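# Transfer four plates from gray tray to blue tray

## Task

Relocate every one of the four plates from the gray tray onto the blue tray so each rests flat there, leave the gray tray in its original state, make sure the plates stay put on their own without the robot holding them, then release and pull the arms away.

## Robot and tools

ROBOT. Two Kinova Gen3 seven-joint arms, left_arm and right_arm, each ending in a vacuum suction cup. Base of left_arm sits at (+0.050, +0.371, 0) m and right_arm at (-0.051, -0.375, 0) m. The tracked point of each arm is its cup point: the middle of the cup rim when nothing touches it. The cup opens along that point's own +z axis. Starting roughly 7 cm back from the rim, the tool body and wrist camera stick out sideways up to about 8 cm, so leave room around it.

FRAME. All reported poses use one scene frame: origin on the table surface midway between the arms, +z up, +x pointing out over the table, +y toward left_arm. The arm names are not image sides. Printed cup positions can be a little off, worse when reaching far.

ROW FORMAT. Every motion command is a row of 14 numbers, each from -1 to 1, always covering both arms: left dx, dy, dz, rx, ry, rz, left suction, then right dx, dy, dz, rx, ry, rz, right suction. The first six of each arm are an offset, not a pose: a displacement expressed in that cup point's own axes, relative to where the cup point was measured when the action began. Scale: 1.0 equals 0.6 m of translation or 180 degrees of rotation; rx, ry, rz form a single rotation vector. Suction: 1 asks for full vacuum (about 55 kPa under ambient), smaller values ask for that share, and 0.05 or less switches it off. Suction keeps its last value, but a 0 you send is obeyed, so resend the current value for a tool you want unchanged.

execute_actions(actions). actions is a list of actions; each action is a list of up to 15 rows, one row per control step of 1/30 s, and if fewer than 15 rows are given the last row repeats to fill the 0.5 s action. Every row in an action is measured from the action's starting pose, not from the row before. For the first action of a call the reference is the pose in the latest result. An empty list just returns the current state and images. At each step the command is clipped to within 70 mm and 16 degrees of the measured pose, then inverse kinematics pursues it, favouring position over orientation. Far goals may need several actions; afterwards an arm only continues to its last clipped pose.

move(target, speed, blocking). target is one 14-number row as above, with offsets taken from the pose in the most recent result that showed one. Each cup point travels a straight line toward its goal, turning the shorter way; both arms finish together, in 0.5 to 10 s (cut off at 10 s). speed is each path's top speed in m/s, 0.002 to 0.5, default 0.25; rotation is capped at twice that in rad/s. The path ignores obstacles and the other arm, and the real hand may lag, wander, or overshoot speed, mainly near full reach. Faster contact hits harder, and aiming further past a surface presses harder. With blocking=false the call returns after 0.5 s while motion continues; no other motion commands are accepted until a result shows the move ended, so use wait or stop. The extra move: line reports the outcome (done, off_target, moving, held, fault), which arm if only one is named, and limits: paced means the sent pose was clipped, held means a safety check stalled some steps, after which the arm may lurch faster. Distances from each goal are also listed.

wait(seconds): 0 to 10 s, arms keep their last command; returns early if a running move ends. stop(): brakes a running move; the arm needs distance to brake. zoom_image(camera, region): camera is cam_high, cam_left_wrist or cam_right_wrist; region [x0, y0, x1, y1] in pixels of that camera's 672x504 image, origin top-left, no larger than 504 by 504. read_manual(section): only "licences". finished_scene(scene): pass the current scene's number once the goal holds; it is final.

RESULTS. The state line gives, for each arm, end_effector_position (m) and end_effector_quat_wxyz. Hand target lines show the pose the controller is heading for. A pose unreachable line means a clearance check altered or blocked that arm's command. Action calls also list step positions; HELD with an arm label marks steps held back. suction_measured shows achieved vacuum: near 0 means no seal; on airtight surfaces it settles up to 0.15 below the command and may dip 0.04 before the pump restarts; leaks lower it. part_present flips to 1 at 0.50 and back to 0 under 0.45. Joint torques are listed in joint order, with offsets and noise. MOTOR HOT appears at 60 °C; at 75 °C an OVER-TEMPERATURE FAULT lets that arm sag, so avoid holding loads longer than needed.

GRIPPING. Switch suction on and press the 29 mm rim flat onto a smooth part of a plate so it contacts all around; avoid holes, seams and plate edges under the rim. Under vacuum the cup compresses, bringing the held plate up to about 10 mm nearer the tool, and vacuum alone can lift a resting object. To release, set the plate down on its support first, then switch suction off; the cup may still touch until it has moved 15 mm away. If the cup seals to the table it pins the tool until suction is off.

LIMITS AND HAZARDS. Joint ranges (rad): waist and both rolls ±6.283, shoulder ±2.250, elbow ±2.580, wrist pitch ±2.100; elbows stop just short of straight. Load limits: 48 N m for the first four joints, 30.2 N m for the three wrist joints; reaching one freezes that arm for 10 s and drops the rest of the call. Never let arms collide or press on each other, never push objects off the table, and avoid drops, slips, slams and hard pressing. Loose objects may occasionally get nudged by outside disturbances. While you think, the robot keeps executing your last command. Camera calibration (K, distortion, T_world_to_cam) is provided per camera and may be slightly off.

Each tool is called as name(argument=value, ...), one argument or row to a line, values as JSON.

## Session

execute_actions(
  actions=[],
)

Scene clock: 0.00 s.
left_arm: end_effector_position=(+0.4943, +0.4480, +0.2087) suction_measured=0.01 part_present=0 end_effector_quat_wxyz=(+0.003, -0.340, +0.940, -0.001) | right_arm: end_effector_position=(+0.3974, -0.4178, +0.2085) suction_measured=0.00 part_present=0 end_effector_quat_wxyz=(+0.002, +0.304, +0.953, +0.001)
Joint positions: left_arm=[-0.056  0.429 -0.003  1.656  0.002  1.05  -2.677] | right_arm=[-0.055  0.429 -0.003  1.657  0.     1.051  2.563]
Joint velocities: left_arm=[-0.    -0.001  0.     0.    -0.001 -0.     0.   ] | right_arm=[ 0.     0.001  0.001 -0.001  0.     0.    -0.001]
Joint torques (N m, as the joint torque sensors report them, + toward a larger angle): no reading
Hand target (left_arm): +0.494, +0.448, +0.209; +0.003, -0.340, +0.940, -0.001
Hand target (right_arm): +0.397, -0.418, +0.208; +0.002, +0.304, +0.953, +0.001

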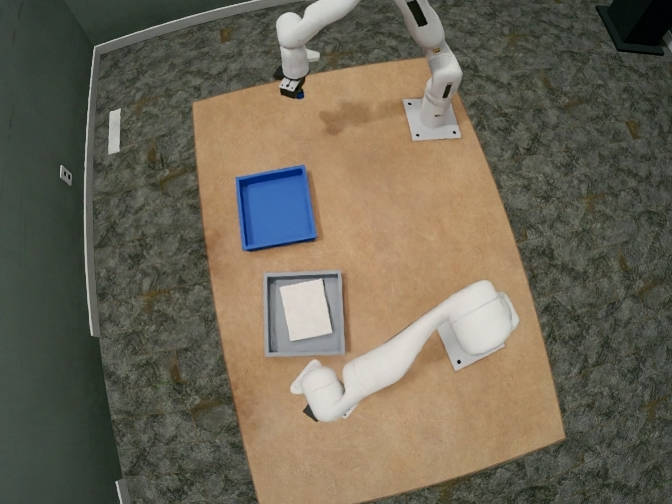

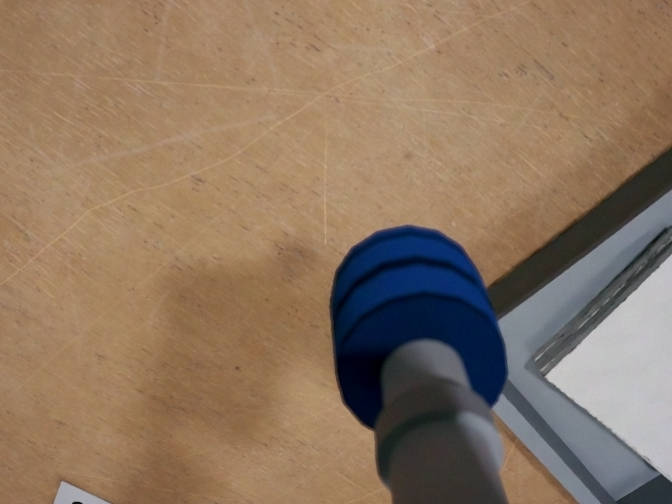

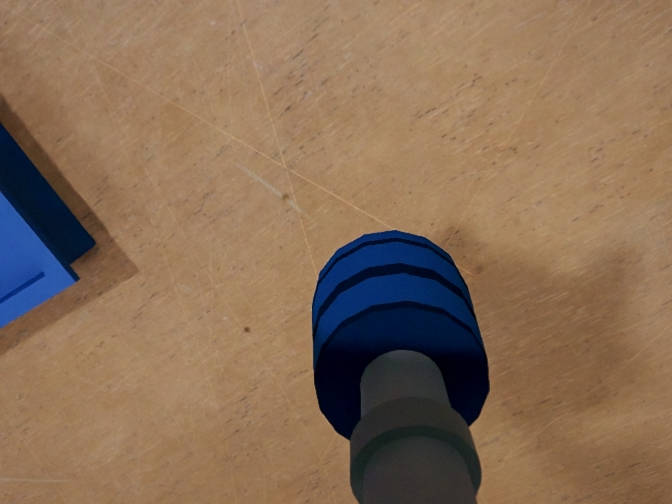

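zoom_image(
  camera="cam_high",
  region=[200,150,420,370],
)

zoom_image(
  camera="cam_left_wrist",
  region=[472,200,672,400],
)

Region (200, 150, 420, 370) of cam_high's 672x504 image, scaled by 2.291, with more detail than that image has.

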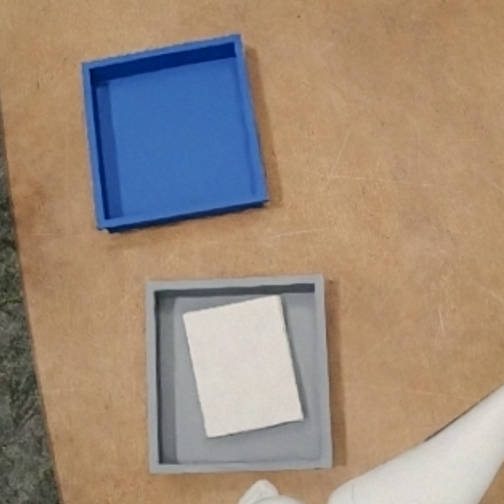

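Region (472, 200, 672, 400) of cam_left_wrist's 672x504 image, scaled by 2.520, with more detail than that image has.

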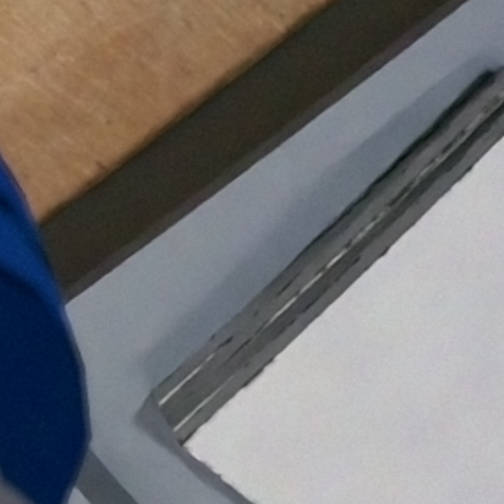

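move(
  target=[0.265,-0.343,0.03,0,0,0.2207,0,0.04,-0.2,0,0,0,0,0],
  speed=0.4,
)

Scene clock: 2.00 s.
left_arm: end_effector_position=(+0.5040, +0.1876, +0.1908) suction_measured=0.01 part_present=0 end_effector_quat_wxyz=(+0.003, -0.000, +1.000, -0.001) | right_arm: end_effector_position=(+0.3082, -0.5016, +0.2082) suction_measured=0.00 part_present=0 end_effector_quat_wxyz=(+0.002, +0.304, +0.953, +0.000)
Joint positions: left_arm=[ 0.358  0.538  0.224  1.555 -0.131  1.058 -2.695] | right_arm=[ 0.146  0.286  0.039  1.881 -0.014  0.97   2.813]
Joint velocities: left_arm=[ 0.002  0.004  0.002 -0.001 -0.001  0.     0.   ] | right_arm=[ 0.     0.001  0.001  0.001 -0.001  0.     0.001]
Joint torques (N m, as the joint torque sensors report them, + toward a larger angle): left_arm=[ -0.41 -16.52   1.26  -5.84   0.01  -0.02  -0.23] | right_arm=[ -0.15 -10.78   0.2   -7.07   0.17   0.01   0.05]
Hand target (left_arm): +0.504, +0.188, +0.191; +0.002, -0.000, +1.000, -0.001
Hand target (right_arm): +0.308, -0.502, +0.208; +0.002, +0.304, +0.953, +0.000
Off the commanded pose (left_arm): 0.001 m, 0 deg.
Off the commanded pose (right_arm): 0.000 m, 0 deg.
move: done
camera_calibration (this result's frames):
cam_left_wrist: T_world_to_cam=[[-0.0365879, -0.998819, -0.0319751, 0.228245], [-0.939191, 0.0234363, 0.342594, 0.412774], [-0.34144, 0.0425655, -0.938939, 0.44143], [0, 0, 0, 1]] pos_world=[0.546746, 0.199512, 0.28036]
cam_right_wrist: T_world_to_cam=[[-0.536421, -0.843066, -0.0386309, -0.236801], [-0.79661, 0.490685, 0.353045, 0.427417], [-0.278685, 0.220154, -0.934809, 0.494126], [0, 0, 0, 1]] pos_world=[0.351166, -0.51815, 0.301868]

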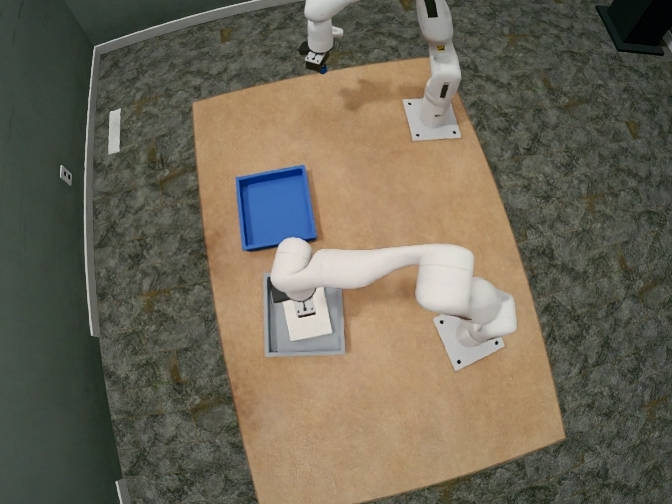

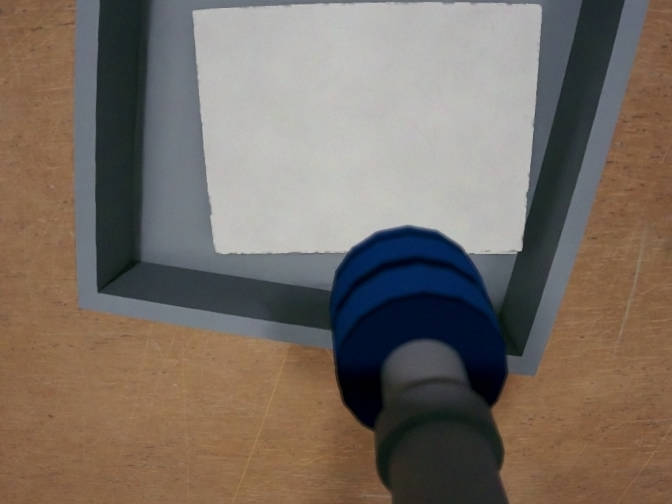

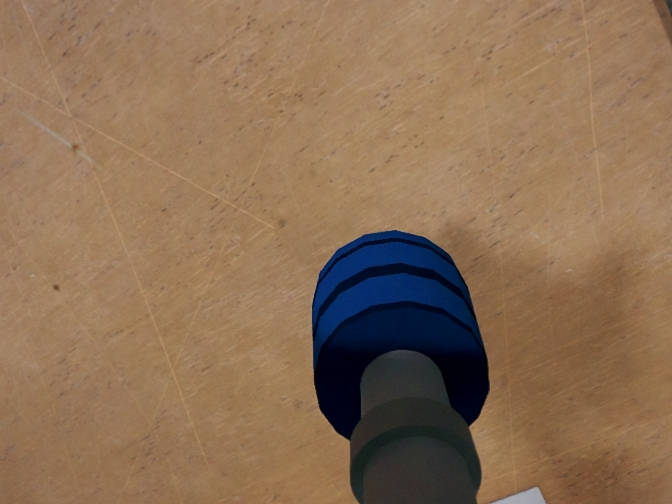

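move(
  target=[-0.017,0.01,0.24,0,0,0,0,0,0,0,0,0,0,0],
)

move(
  target=[0,0,0.033,0,0,0,1,0,0,0,0,0,0,0],
  speed=0.03,
)

Scene clock: 3.27 s.
left_arm: end_effector_position=(+0.5148, +0.1939, +0.0470) suction_measured=0.01 part_present=0 end_effector_quat_wxyz=(+0.003, -0.000, +1.000, -0.001) | right_arm: end_effector_position=(+0.3082, -0.5016, +0.2082) suction_measured=0.00 part_present=0 end_effector_quat_wxyz=(+0.002, +0.304, +0.953, +0.000)
Joint positions: left_arm=[ 0.374  0.769  0.174  1.675 -0.187  0.708 -2.668] | right_arm=[ 0.146  0.286  0.039  1.881 -0.014  0.97   2.813]
Joint velocities: left_arm=[ 0.001  0.004  0.    -0.    -0.    -0.     0.   ] | right_arm=[ 0.001 -0.    -0.001 -0.    -0.001  0.     0.001]
Joint torques (N m, as the joint torque sensors report them, + toward a larger angle): left_arm=[ -0.4  -17.86   1.56  -4.35  -0.03  -0.03  -0.05] | right_arm=[ -0.13 -10.98   0.14  -7.     0.14   0.06  -0.11]
Hand target (left_arm): +0.515, +0.194, +0.047; +0.003, -0.000, +1.000, -0.001
Hand target (right_arm): +0.308, -0.502, +0.208; +0.002, +0.304, +0.953, +0.000
Off the commanded pose (left_arm): 0.001 m, 0 deg.
Off the commanded pose (right_arm): 0.000 m, 0 deg.
move: done
camera_calibration (this result's frames):
cam_left_wrist: T_world_to_cam=[[-0.036356, -0.9988, -0.0328023, 0.23016], [-0.939423, 0.0229631, 0.341991, 0.472271], [-0.340828, 0.0432487, -0.93913, 0.30939], [0, 0, 0, 1]] pos_world=[0.557478, 0.205658, 0.136595]
cam_right_wrist: T_world_to_cam=[[-0.536421, -0.843066, -0.038631, -0.236801], [-0.79661, 0.490685, 0.353044, 0.427418], [-0.278684, 0.220154, -0.934809, 0.494126], [0, 0, 0, 1]] pos_world=[0.351166, -0.51815, 0.301868]

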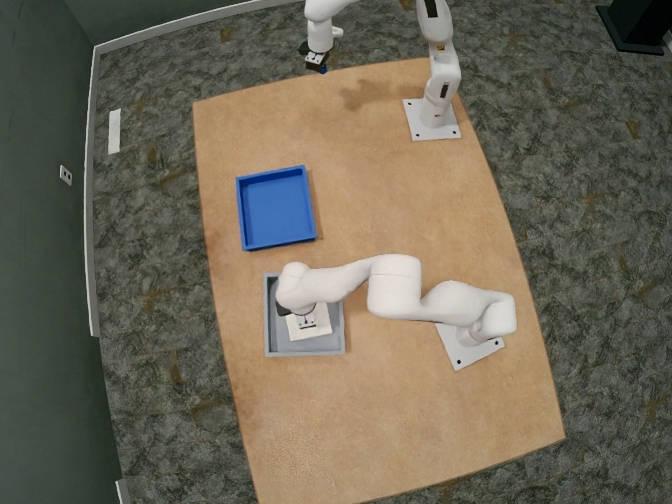

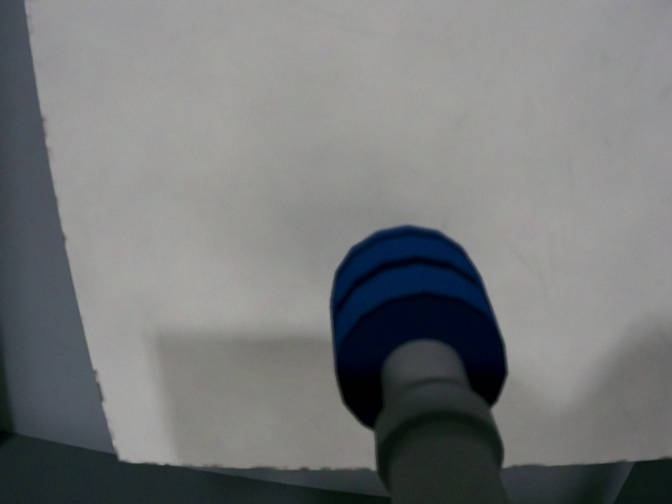

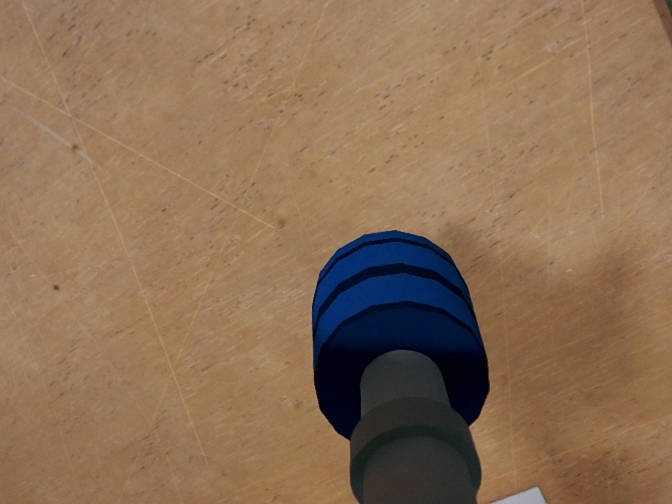

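Scene clock: 4.17 s.
left_arm: end_effector_position=(+0.5146, +0.1940, +0.0270) suction_measured=0.43 part_present=0 end_effector_quat_wxyz=(+0.003, -0.000, +1.000, -0.000) | right_arm: end_effector_position=(+0.3082, -0.5016, +0.2082) suction_measured=0.00 part_present=0 end_effector_quat_wxyz=(+0.002, +0.304, +0.953, +0.000)
Joint positions: left_arm=[ 0.38   0.806  0.164  1.683 -0.194  0.663 -2.662] | right_arm=[ 0.146  0.286  0.039  1.881 -0.014  0.97   2.813]
Joint velocities: left_arm=[ 0.001  0.003  0.     0.    -0.    -0.    -0.001] | right_arm=[-0.001  0.001  0.    -0.     0.001  0.     0.001]
Joint torques (N m, as the joint torque sensors report them, + toward a larger angle): left_arm=[ -0.39 -18.74   1.39  -4.16  -0.07   0.05  -0.05] | right_arm=[ -0.08 -11.06   0.12  -7.16   0.04   0.08   0.01]
Hand target (left_arm): +0.515, +0.194, +0.027; +0.003, -0.000, +1.000, -0.001
Hand target (right_arm): +0.308, -0.502, +0.208; +0.002, +0.304, +0.953, +0.000
Off the commanded pose (left_arm): 0.000 m, 0 deg.
Off the commanded pose (right_arm): 0.000 m, 0 deg.
move: done
camera_calibration (this result's frames):
cam_left_wrist: T_world_to_cam=[[-0.0363217, -0.998791, -0.0331203, 0.22964], [-0.939224, 0.0227966, 0.342546, 0.478894], [-0.341377, 0.0435492, -0.938917, 0.290731], [0, 0, 0, 1]] pos_world=[0.557378, 0.205784, 0.116534]
cam_right_wrist: T_world_to_cam=[[-0.536421, -0.843066, -0.0386311, -0.2368], [-0.79661, 0.490685, 0.353044, 0.427419], [-0.278683, 0.220154, -0.934809, 0.494126], [0, 0, 0, 1]] pos_world=[0.351167, -0.518151, 0.301868]

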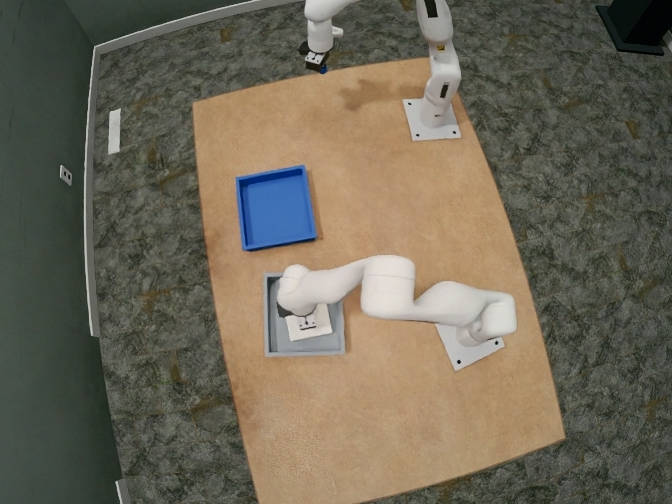

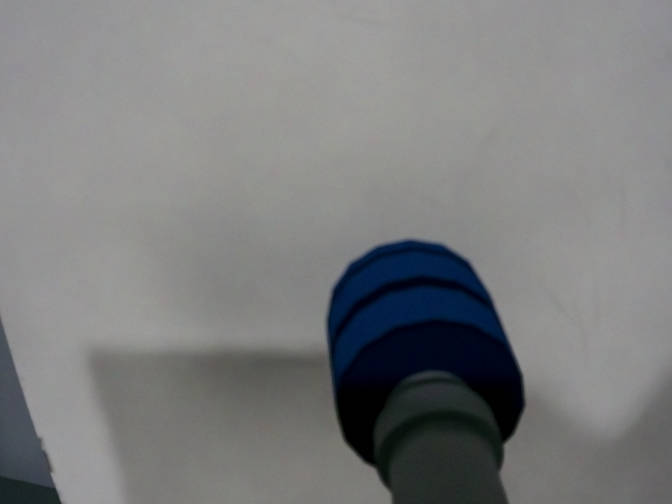

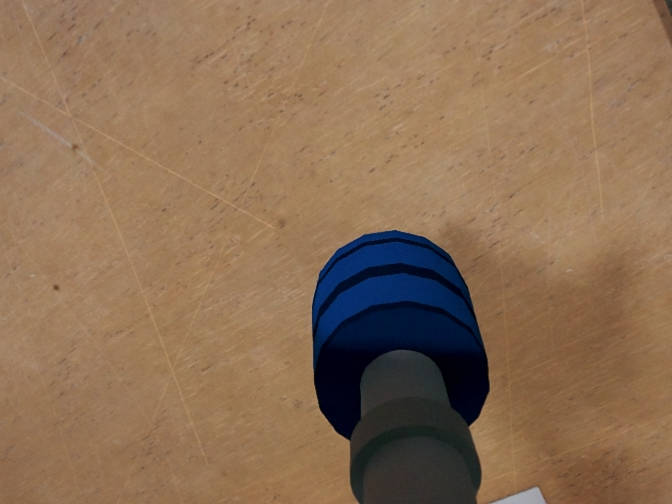

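move(
  target=[0,0,-0.085,0,0,0,1,0,0,0,0,0,0,0],
  speed=0.12,
)

move(
  target=[-0.02,-0.535,0,0,0,0,1,0,0,0,0,0,0,0],
  speed=0.3,
)

zoom_image(
  camera="cam_high",
  region=[200,150,420,370],
)

Scene clock: 5.17 s.
left_arm: end_effector_position=(+0.5143, +0.1939, +0.0777) suction_measured=1.00 part_present=1 end_effector_quat_wxyz=(+0.002, -0.000, +1.000, -0.000) | right_arm: end_effector_position=(+0.3082, -0.5016, +0.2082) suction_measured=0.00 part_present=0 end_effector_quat_wxyz=(+0.002, +0.304, +0.953, +0.000)
Joint positions: left_arm=[ 0.366  0.716  0.187  1.657 -0.175  0.781 -2.678] | right_arm=[ 0.146  0.286  0.039  1.881 -0.014  0.97   2.813]
Joint velocities: left_arm=[-0.001 -0.006 -0.    -0.001  0.002  0.     0.001] | right_arm=[ 0.     0.     0.001  0.    -0.002  0.001  0.   ]
Joint torques (N m, as the joint torque sensors report them, + toward a larger angle): left_arm=[ -0.27 -18.23   1.52  -5.19  -0.07   0.12  -0.05] | right_arm=[ -0.19 -10.79   0.23  -6.95   0.07   0.06   0.07]
Hand target (left_arm): +0.514, +0.194, +0.078; +0.003, -0.000, +1.000, -0.001
Hand target (right_arm): +0.308, -0.502, +0.208; +0.002, +0.304, +0.953, +0.000
Off the commanded pose (left_arm): 0.000 m, 0 deg.
Off the commanded pose (right_arm): 0.000 m, 0 deg.
move: done
camera_calibration (this result's frames):
cam_left_wrist: T_world_to_cam=[[-0.0364732, -0.998792, -0.0329202, 0.231256], [-0.938989, 0.0229783, 0.343177, 0.461029], [-0.342007, 0.0434285, -0.938694, 0.338576], [0, 0, 0, 1]] pos_world=[0.557131, 0.205679, 0.167218]
cam_right_wrist: T_world_to_cam=[[-0.536421, -0.843066, -0.038631, -0.2368], [-0.79661, 0.490686, 0.353043, 0.42742], [-0.278683, 0.220154, -0.934809, 0.494126], [0, 0, 0, 1]] pos_world=[0.351167, -0.518151, 0.301868]

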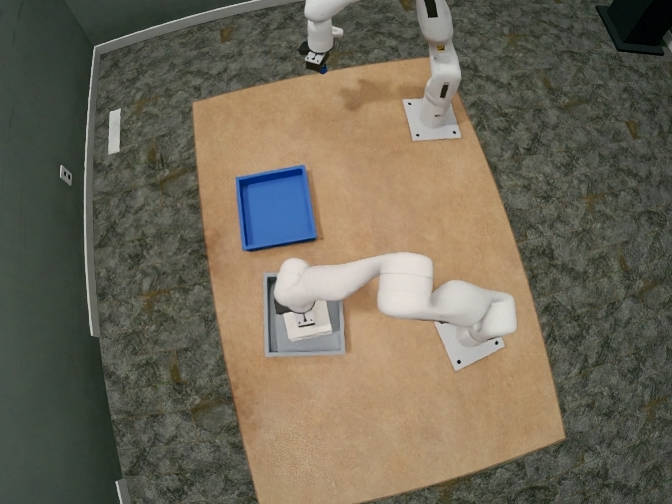

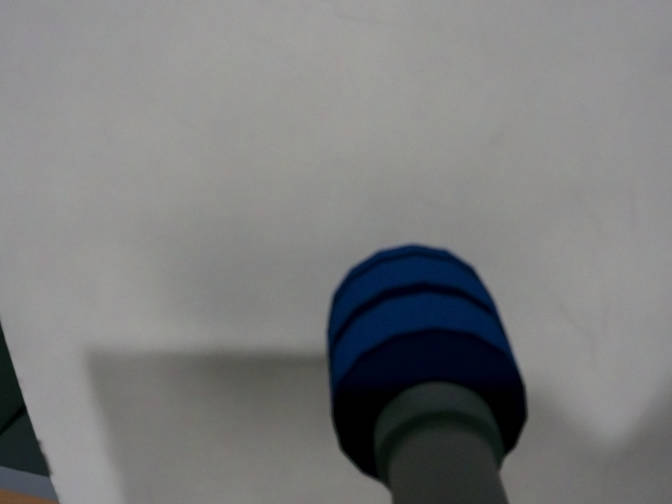

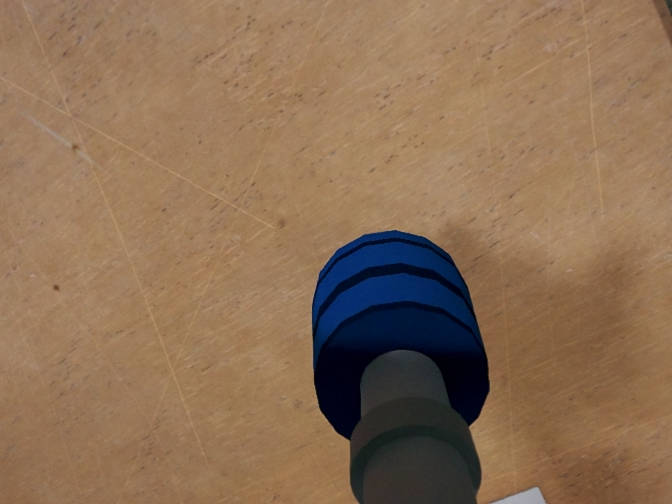

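Scene clock: 6.83 s.
left_arm: end_effector_position=(+0.5267, -0.1280, +0.0792) suction_measured=0.98 part_present=1 end_effector_quat_wxyz=(+0.002, +0.000, +1.000, -0.002) | right_arm: end_effector_position=(+0.3082, -0.5016, +0.2082) suction_measured=0.00 part_present=0 end_effector_quat_wxyz=(+0.002, +0.304, +0.953, +0.000)
Joint positions: left_arm=[ 0.886  1.149  0.197  0.677 -0.186  1.32  -2.299] | right_arm=[ 0.146  0.286  0.039  1.881 -0.014  0.97   2.813]
Joint velocities: left_arm=[ 0.005  0.015  0.001 -0.008 -0.     0.002  0.001] | right_arm=[ 0.001  0.    -0.002  0.    -0.     0.001 -0.   ]
Joint torques (N m, as the joint torque sensors report them, + toward a larger angle): left_arm=[ -0.31 -25.25   1.64  -7.13  -0.07   0.08   0.02] | right_arm=[ -0.27 -10.73   0.16  -6.85   0.11   0.11   0.06]
Hand target (left_arm): +0.526, -0.128, +0.078; +0.002, +0.001, +1.000, -0.002
Hand target (right_arm): +0.308, -0.502, +0.208; +0.002, +0.304, +0.953, +0.000
Off the commanded pose (left_arm): 0.001 m, 0 deg.
Off the commanded pose (right_arm): 0.000 m, 0 deg.
move: done
camera_calibration (this result's frames):
cam_left_wrist: T_world_to_cam=[[-0.038051, -0.998825, -0.0300012, -0.0891308], [-0.939052, 0.0254765, 0.342829, 0.479905], [-0.341662, 0.0412177, -0.938918, 0.357787], [0, 0, 0, 1]] pos_world=[0.569507, -0.116, 0.168734]
cam_right_wrist: T_world_to_cam=[[-0.536421, -0.843066, -0.0386312, -0.2368], [-0.796611, 0.490686, 0.353042, 0.427421], [-0.278682, 0.220153, -0.934809, 0.494126], [0, 0, 0, 1]] pos_world=[0.351168, -0.518151, 0.301868]

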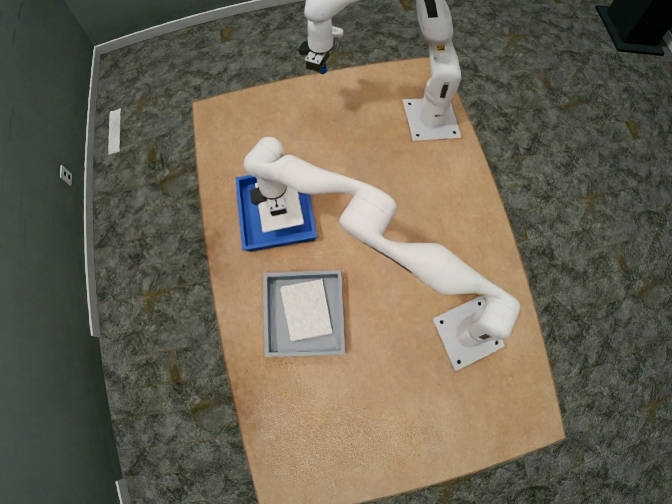

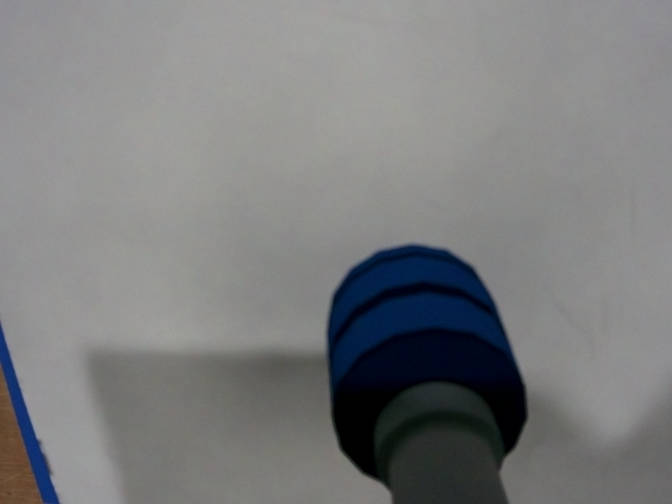

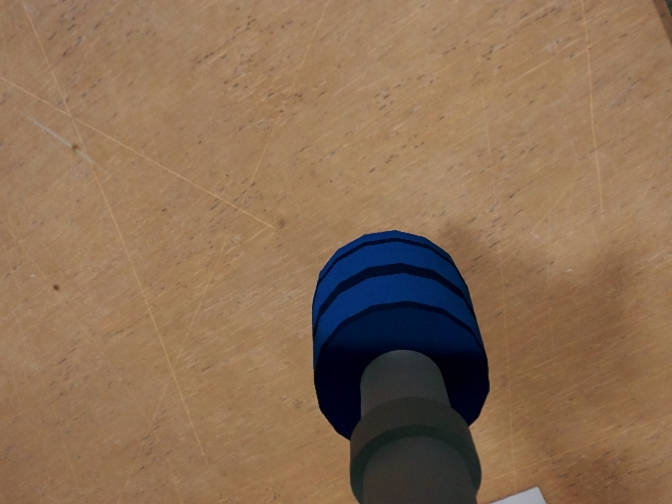

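Region (200, 150, 420, 370) of cam_high's 672x504 image, scaled by 2.291, with more detail than that image has.

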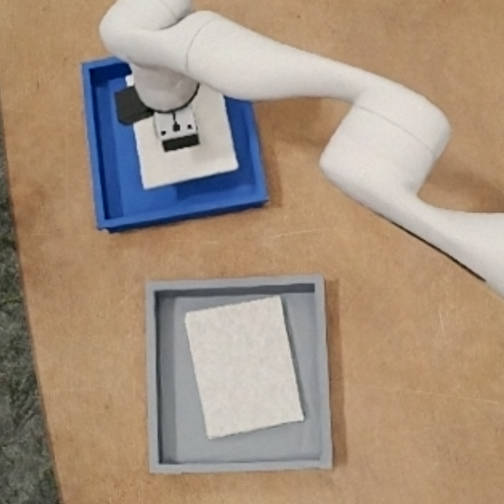

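move(
  target=[0,0,0.112,0,0,0,1,0,0,0,0,0,0,0],
  speed=0.1,
)

move(
  target=[0,0,0.01,0,0,0,1,0,0,0,0,0,0,0],
  speed=0.02,
)

Scene clock: 8.07 s.
left_arm: end_effector_position=(+0.5270, -0.1281, +0.0122) suction_measured=0.98 part_present=1 end_effector_quat_wxyz=(+0.003, +0.000, +1.000, -0.002) | right_arm: end_effector_position=(+0.3082, -0.5016, +0.2082) suction_measured=0.00 part_present=0 end_effector_quat_wxyz=(+0.002, +0.304, +0.953, +0.000)
Joint positions: left_arm=[ 0.885  1.225  0.188  0.726 -0.191  1.195 -2.293] | right_arm=[ 0.146  0.286  0.039  1.881 -0.014  0.97   2.813]
Joint velocities: left_arm=[ 0.     0.002 -0.    -0.001 -0.     0.     0.002] | right_arm=[-0.001  0.001 -0.001 -0.    -0.     0.001  0.001]
Joint torques (N m, as the joint torque sensors report them, + toward a larger angle): left_arm=[ -0.56 -25.72   1.61  -6.33   0.02   0.04  -0.05] | right_arm=[ -0.18 -10.79   0.12  -6.96   0.09   0.01   0.12]
Hand target (left_arm): +0.527, -0.128, +0.012; +0.002, +0.000, +1.000, -0.002
Hand target (right_arm): +0.308, -0.502, +0.208; +0.002, +0.304, +0.953, +0.000
Off the commanded pose (left_arm): 0.000 m, 0 deg.
Off the commanded pose (right_arm): 0.000 m, 0 deg.
move: done
camera_calibration (this result's frames):
cam_left_wrist: T_world_to_cam=[[-0.0380106, -0.998827, -0.0300095, -0.0912889], [-0.93914, 0.0254461, 0.342591, 0.503198], [-0.341426, 0.0412052, -0.939005, 0.294795], [0, 0, 0, 1]] pos_world=[0.569754, -0.116133, 0.101683]
cam_right_wrist: T_world_to_cam=[[-0.536422, -0.843066, -0.0386314, -0.2368], [-0.796611, 0.490686, 0.353042, 0.427422], [-0.278681, 0.220153, -0.93481, 0.494126], [0, 0, 0, 1]] pos_world=[0.351168, -0.518151, 0.301868]

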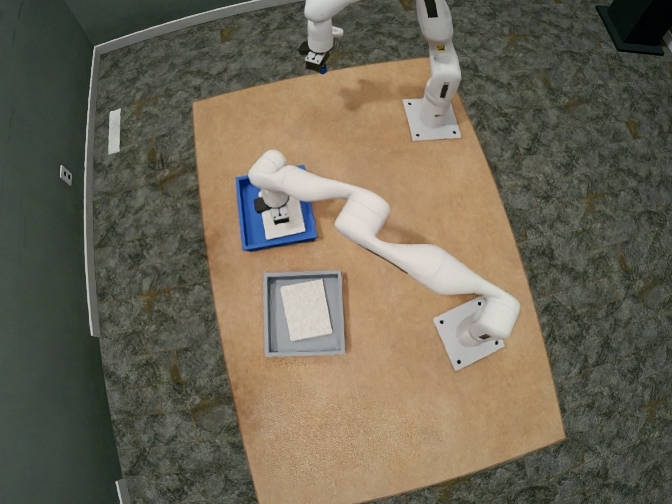

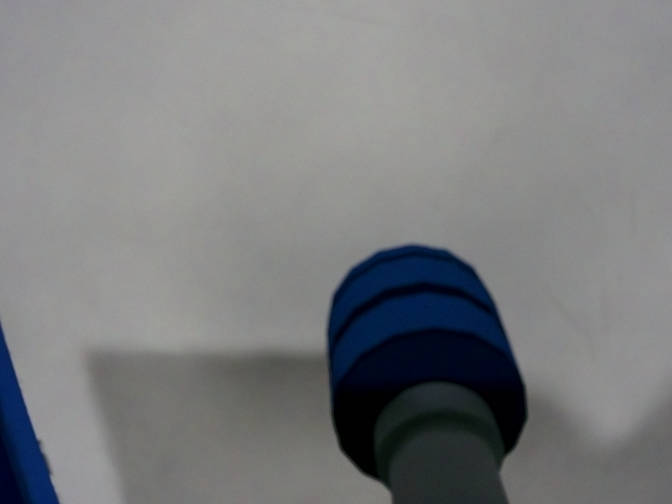

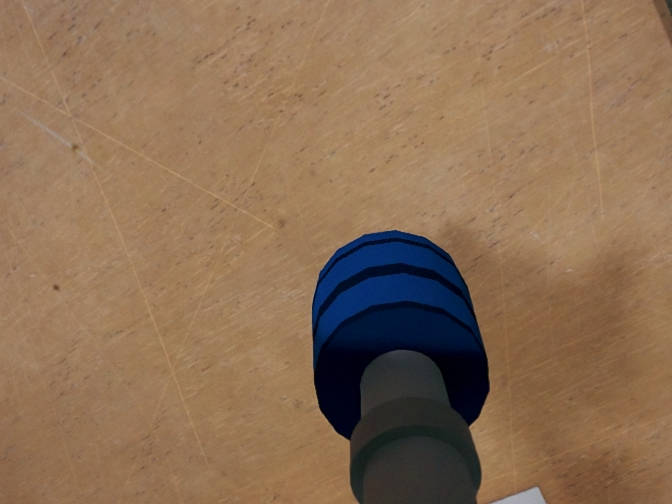

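Scene clock: 8.77 s.
left_arm: end_effector_position=(+0.5270, -0.1281, +0.0062) suction_measured=1.00 part_present=1 end_effector_quat_wxyz=(+0.003, +0.000, +1.000, -0.002) | right_arm: end_effector_position=(+0.3082, -0.5016, +0.2082) suction_measured=0.00 part_present=0 end_effector_quat_wxyz=(+0.002, +0.304, +0.953, +0.000)
Joint positions: left_arm=[ 0.885  1.233  0.188  0.728 -0.192  1.186 -2.292] | right_arm=[ 0.146  0.286  0.039  1.881 -0.014  0.97   2.813]
Joint velocities: left_arm=[ 0.     0.    -0.     0.    -0.001 -0.    -0.   ] | right_arm=[ 0.    -0.     0.002 -0.     0.001 -0.001 -0.001]
Joint torques (N m, as the joint torque sensors report them, + toward a larger angle): left_arm=[ -0.49 -25.55   1.88  -6.65   0.04  -0.03  -0.04] | right_arm=[ -0.24 -10.86   0.13  -6.99   0.15   0.11   0.11]
Hand target (left_arm): +0.527, -0.128, +0.006; +0.003, +0.000, +1.000, -0.002
Hand target (right_arm): +0.308, -0.502, +0.208; +0.002, +0.304, +0.953, +0.000
Off the commanded pose (left_arm): 0.000 m, 0 deg.
Off the commanded pose (right_arm): 0.000 m, 0 deg.
move: done
camera_calibration (this result's frames):
cam_left_wrist: T_world_to_cam=[[-0.0380128, -0.998827, -0.0299994, -0.0914819], [-0.939154, 0.0254534, 0.342552, 0.50528], [-0.341387, 0.0411954, -0.93902, 0.289177], [0, 0, 0, 1]] pos_world=[0.56978, -0.116148, 0.095714]
cam_right_wrist: T_world_to_cam=[[-0.536422, -0.843066, -0.0386314, -0.236799], [-0.796611, 0.490686, 0.353041, 0.427423], [-0.278681, 0.220153, -0.93481, 0.494125], [0, 0, 0, 1]] pos_world=[0.351169, -0.518151, 0.301868]

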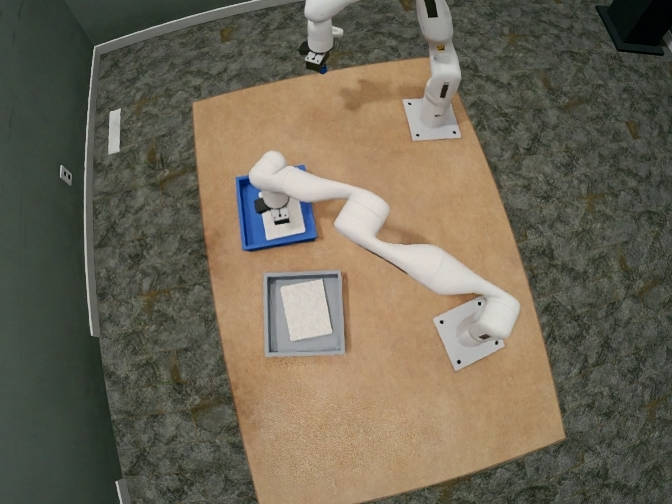

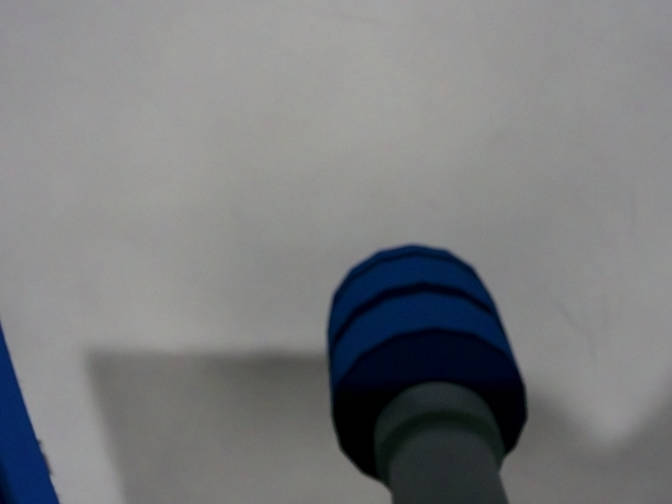

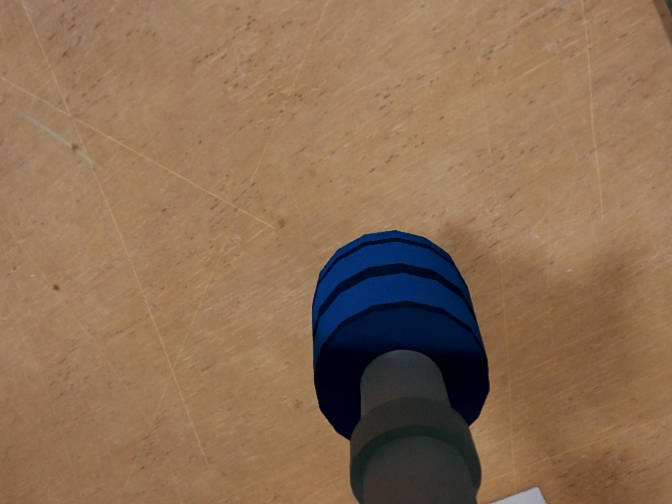

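execute_actions(
  actions=[
    [[0,0,0.005,0,0,0,1,0,0,0,0,0,0,0]],
  ],
)

Scene clock: 9.40 s.
left_arm: end_effector_position=(+0.5270, -0.1281, +0.0032) suction_measured=0.99 part_present=1 end_effector_quat_wxyz=(+0.003, +0.000, +1.000, -0.002) | right_arm: end_effector_position=(+0.3082, -0.5016, +0.2082) suction_measured=0.00 part_present=0 end_effector_quat_wxyz=(+0.002, +0.304, +0.953, +0.000)
Joint positions: left_arm=[ 0.885  1.237  0.187  0.729 -0.192  1.181 -2.292] | right_arm=[ 0.146  0.286  0.039  1.881 -0.014  0.97   2.813]
Joint velocities: left_arm=[ 0.    -0.    -0.    -0.     0.     0.     0.001] | right_arm=[-0.002 -0.001  0.001  0.     0.001  0.001 -0.   ]
Joint torques (N m, as the joint torque sensors report them, + toward a larger angle): left_arm=[ -0.42 -25.61   1.71  -6.64   0.01   0.09  -0.07] | right_arm=[ -0.24 -10.87   0.11  -6.92   0.09   0.05   0.16]
Hand target (left_arm): +0.527, -0.128, +0.003; +0.003, +0.000, +1.000, -0.002
Hand target (right_arm): +0.308, -0.502, +0.208; +0.002, +0.304, +0.953, +0.000
Off the commanded pose (left_arm): 0.000 m, 0 deg.
Off the commanded pose (right_arm): 0.000 m, 0 deg.
Step readings (end_effector_position):
0: left_arm (+0.5270, -0.1281, +0.0062) | right_arm (+0.3082, -0.5016, +0.2082)
1: left_arm (+0.5270, -0.1281, +0.0054) | right_arm (+0.3082, -0.5016, +0.2082)
2: left_arm (+0.5272, -0.1283, +0.0040) | right_arm (+0.3082, -0.5016, +0.2082)
4: left_arm (+0.5270, -0.1280, +0.0032) | right_arm (+0.3082, -0.5016, +0.2082)
8: left_arm (+0.5270, -0.1281, +0.0032) | right_arm (+0.3082, -0.5016, +0.2082)
15: end_effector_position above
camera_calibration (this result's frames):
cam_left_wrist: T_world_to_cam=[[-0.0380146, -0.998827, -0.0300033, -0.0915763], [-0.939158, 0.0254543, 0.342541, 0.50632], [-0.341375, 0.0411994, -0.939024, 0.286364], [0, 0, 0, 1]] pos_world=[0.569791, -0.116155, 0.0927192]
cam_right_wrist: T_world_to_cam=[[-0.536422, -0.843065, -0.0386315, -0.236799], [-0.796611, 0.490687, 0.35304, 0.427424], [-0.27868, 0.220153, -0.93481, 0.494125], [0, 0, 0, 1]] pos_world=[0.35117, -0.518152, 0.301868]

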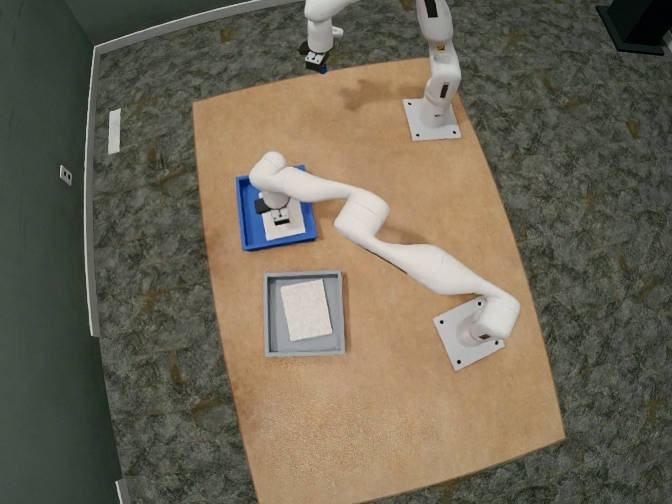

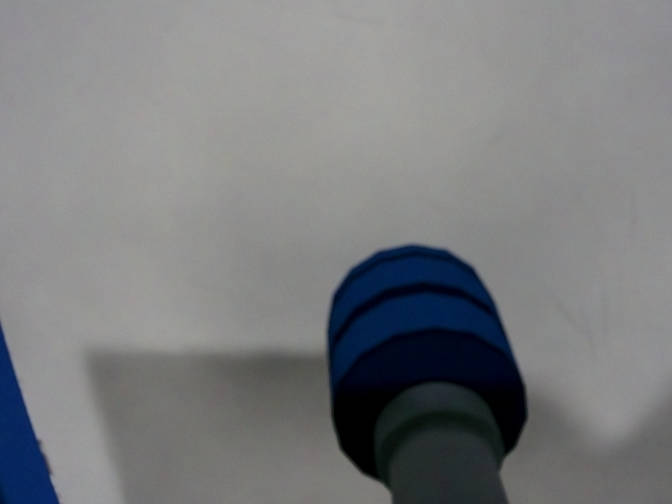

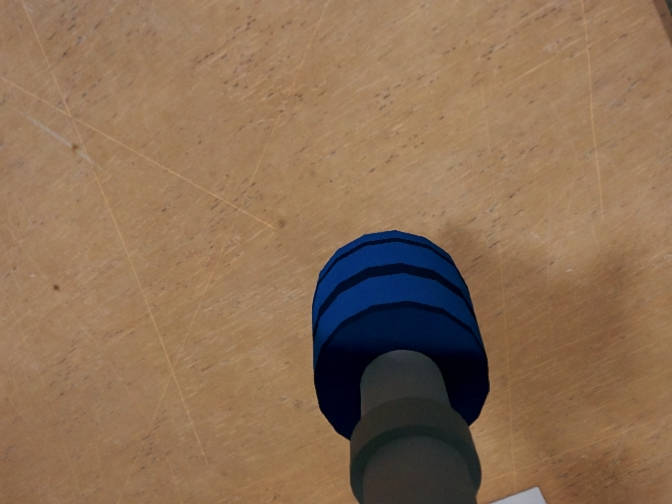

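execute_actions(
  actions=[
    [[0,0,0.002,0,0,0,1,0,0,0,0,0,0,0],[0,0,0.002,0,0,0,1,0,0,0,0,0,0,0],[0,0,0.004,0,0,0,1,0,0,0,0,0,0,0]],
  ],
)

Scene clock: 10.07 s.
left_arm: end_effector_position=(+0.5276, -0.1287, +0.0022) suction_measured=0.98 part_present=1 end_effector_quat_wxyz=(+0.003, +0.000, +1.000, -0.003) | right_arm: end_effector_position=(+0.3082, -0.5016, +0.2082) suction_measured=0.00 part_present=0 end_effector_quat_wxyz=(+0.002, +0.304, +0.953, +0.000)
Joint positions: left_arm=[ 0.885  1.239  0.187  0.729 -0.192  1.177 -2.292] | right_arm=[ 0.146  0.286  0.039  1.881 -0.014  0.97   2.813]
Joint velocities: left_arm=[ 0.  0.  0.  0.  0. -0. -0.] | right_arm=[ 0.001  0.001 -0.    -0.001  0.002  0.     0.   ]
Joint torques (N m, as the joint torque sensors report them, + toward a larger angle): left_arm=[ -0.36 -24.09   1.42  -5.85  -0.13  -0.21   0.01] | right_arm=[ -0.09 -10.9    0.15  -6.9    0.17   0.02   0.06]
Hand target (left_arm): +0.527, -0.128, +0.001; +0.003, +0.000, +1.000, -0.002
Hand target (right_arm): +0.308, -0.502, +0.208; +0.002, +0.304, +0.953, +0.000
Off the commanded pose (left_arm): 0.002 m, 0 deg.
Off the commanded pose (right_arm): 0.000 m, 0 deg.
Step readings (end_effector_position):
0: left_arm (+0.5270, -0.1281, +0.0032) | right_arm (+0.3082, -0.5016, +0.2082)
1: left_arm (+0.5270, -0.1281, +0.0028) | right_arm (+0.3082, -0.5016, +0.2082)
2: left_arm (+0.5271, -0.1282, +0.0023) | right_arm (+0.3082, -0.5016, +0.2082)
4: left_arm (+0.5275, -0.1286, +0.0023) | right_arm (+0.3082, -0.5016, +0.2082)
8: left_arm (+0.5276, -0.1287, +0.0022) | right_arm (+0.3082, -0.5016, +0.2082)
15: end_effector_position above
camera_calibration (this result's frames):
cam_left_wrist: T_world_to_cam=[[-0.0378785, -0.998877, -0.0284552, -0.0921896], [-0.939712, 0.0259212, 0.340982, 0.507518], [-0.339862, 0.0396556, -0.939639, 0.284684], [0, 0, 0, 1]] pos_world=[0.570182, -0.116531, 0.0918224]
cam_right_wrist: T_world_to_cam=[[-0.536422, -0.843065, -0.0386316, -0.236799], [-0.796611, 0.490687, 0.35304, 0.427425], [-0.27868, 0.220153, -0.93481, 0.494125], [0, 0, 0, 1]] pos_world=[0.35117, -0.518152, 0.301867]

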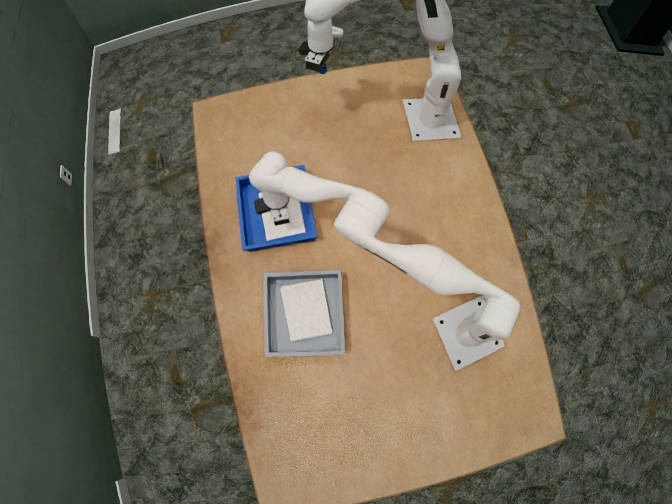

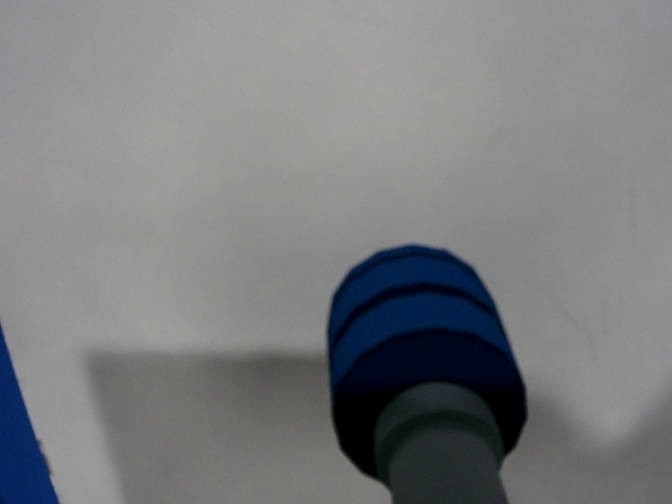

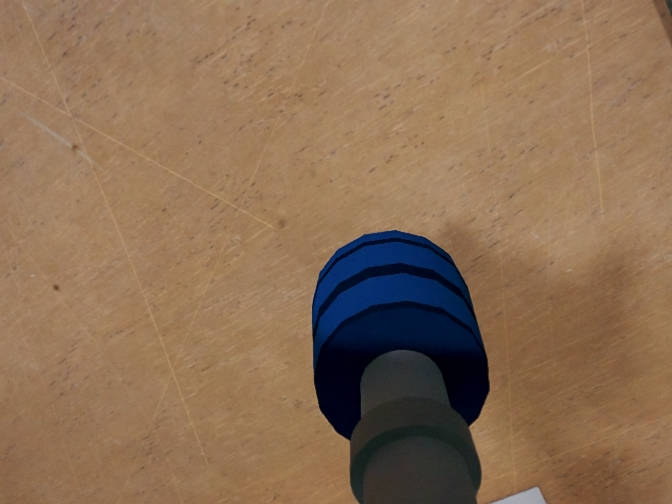

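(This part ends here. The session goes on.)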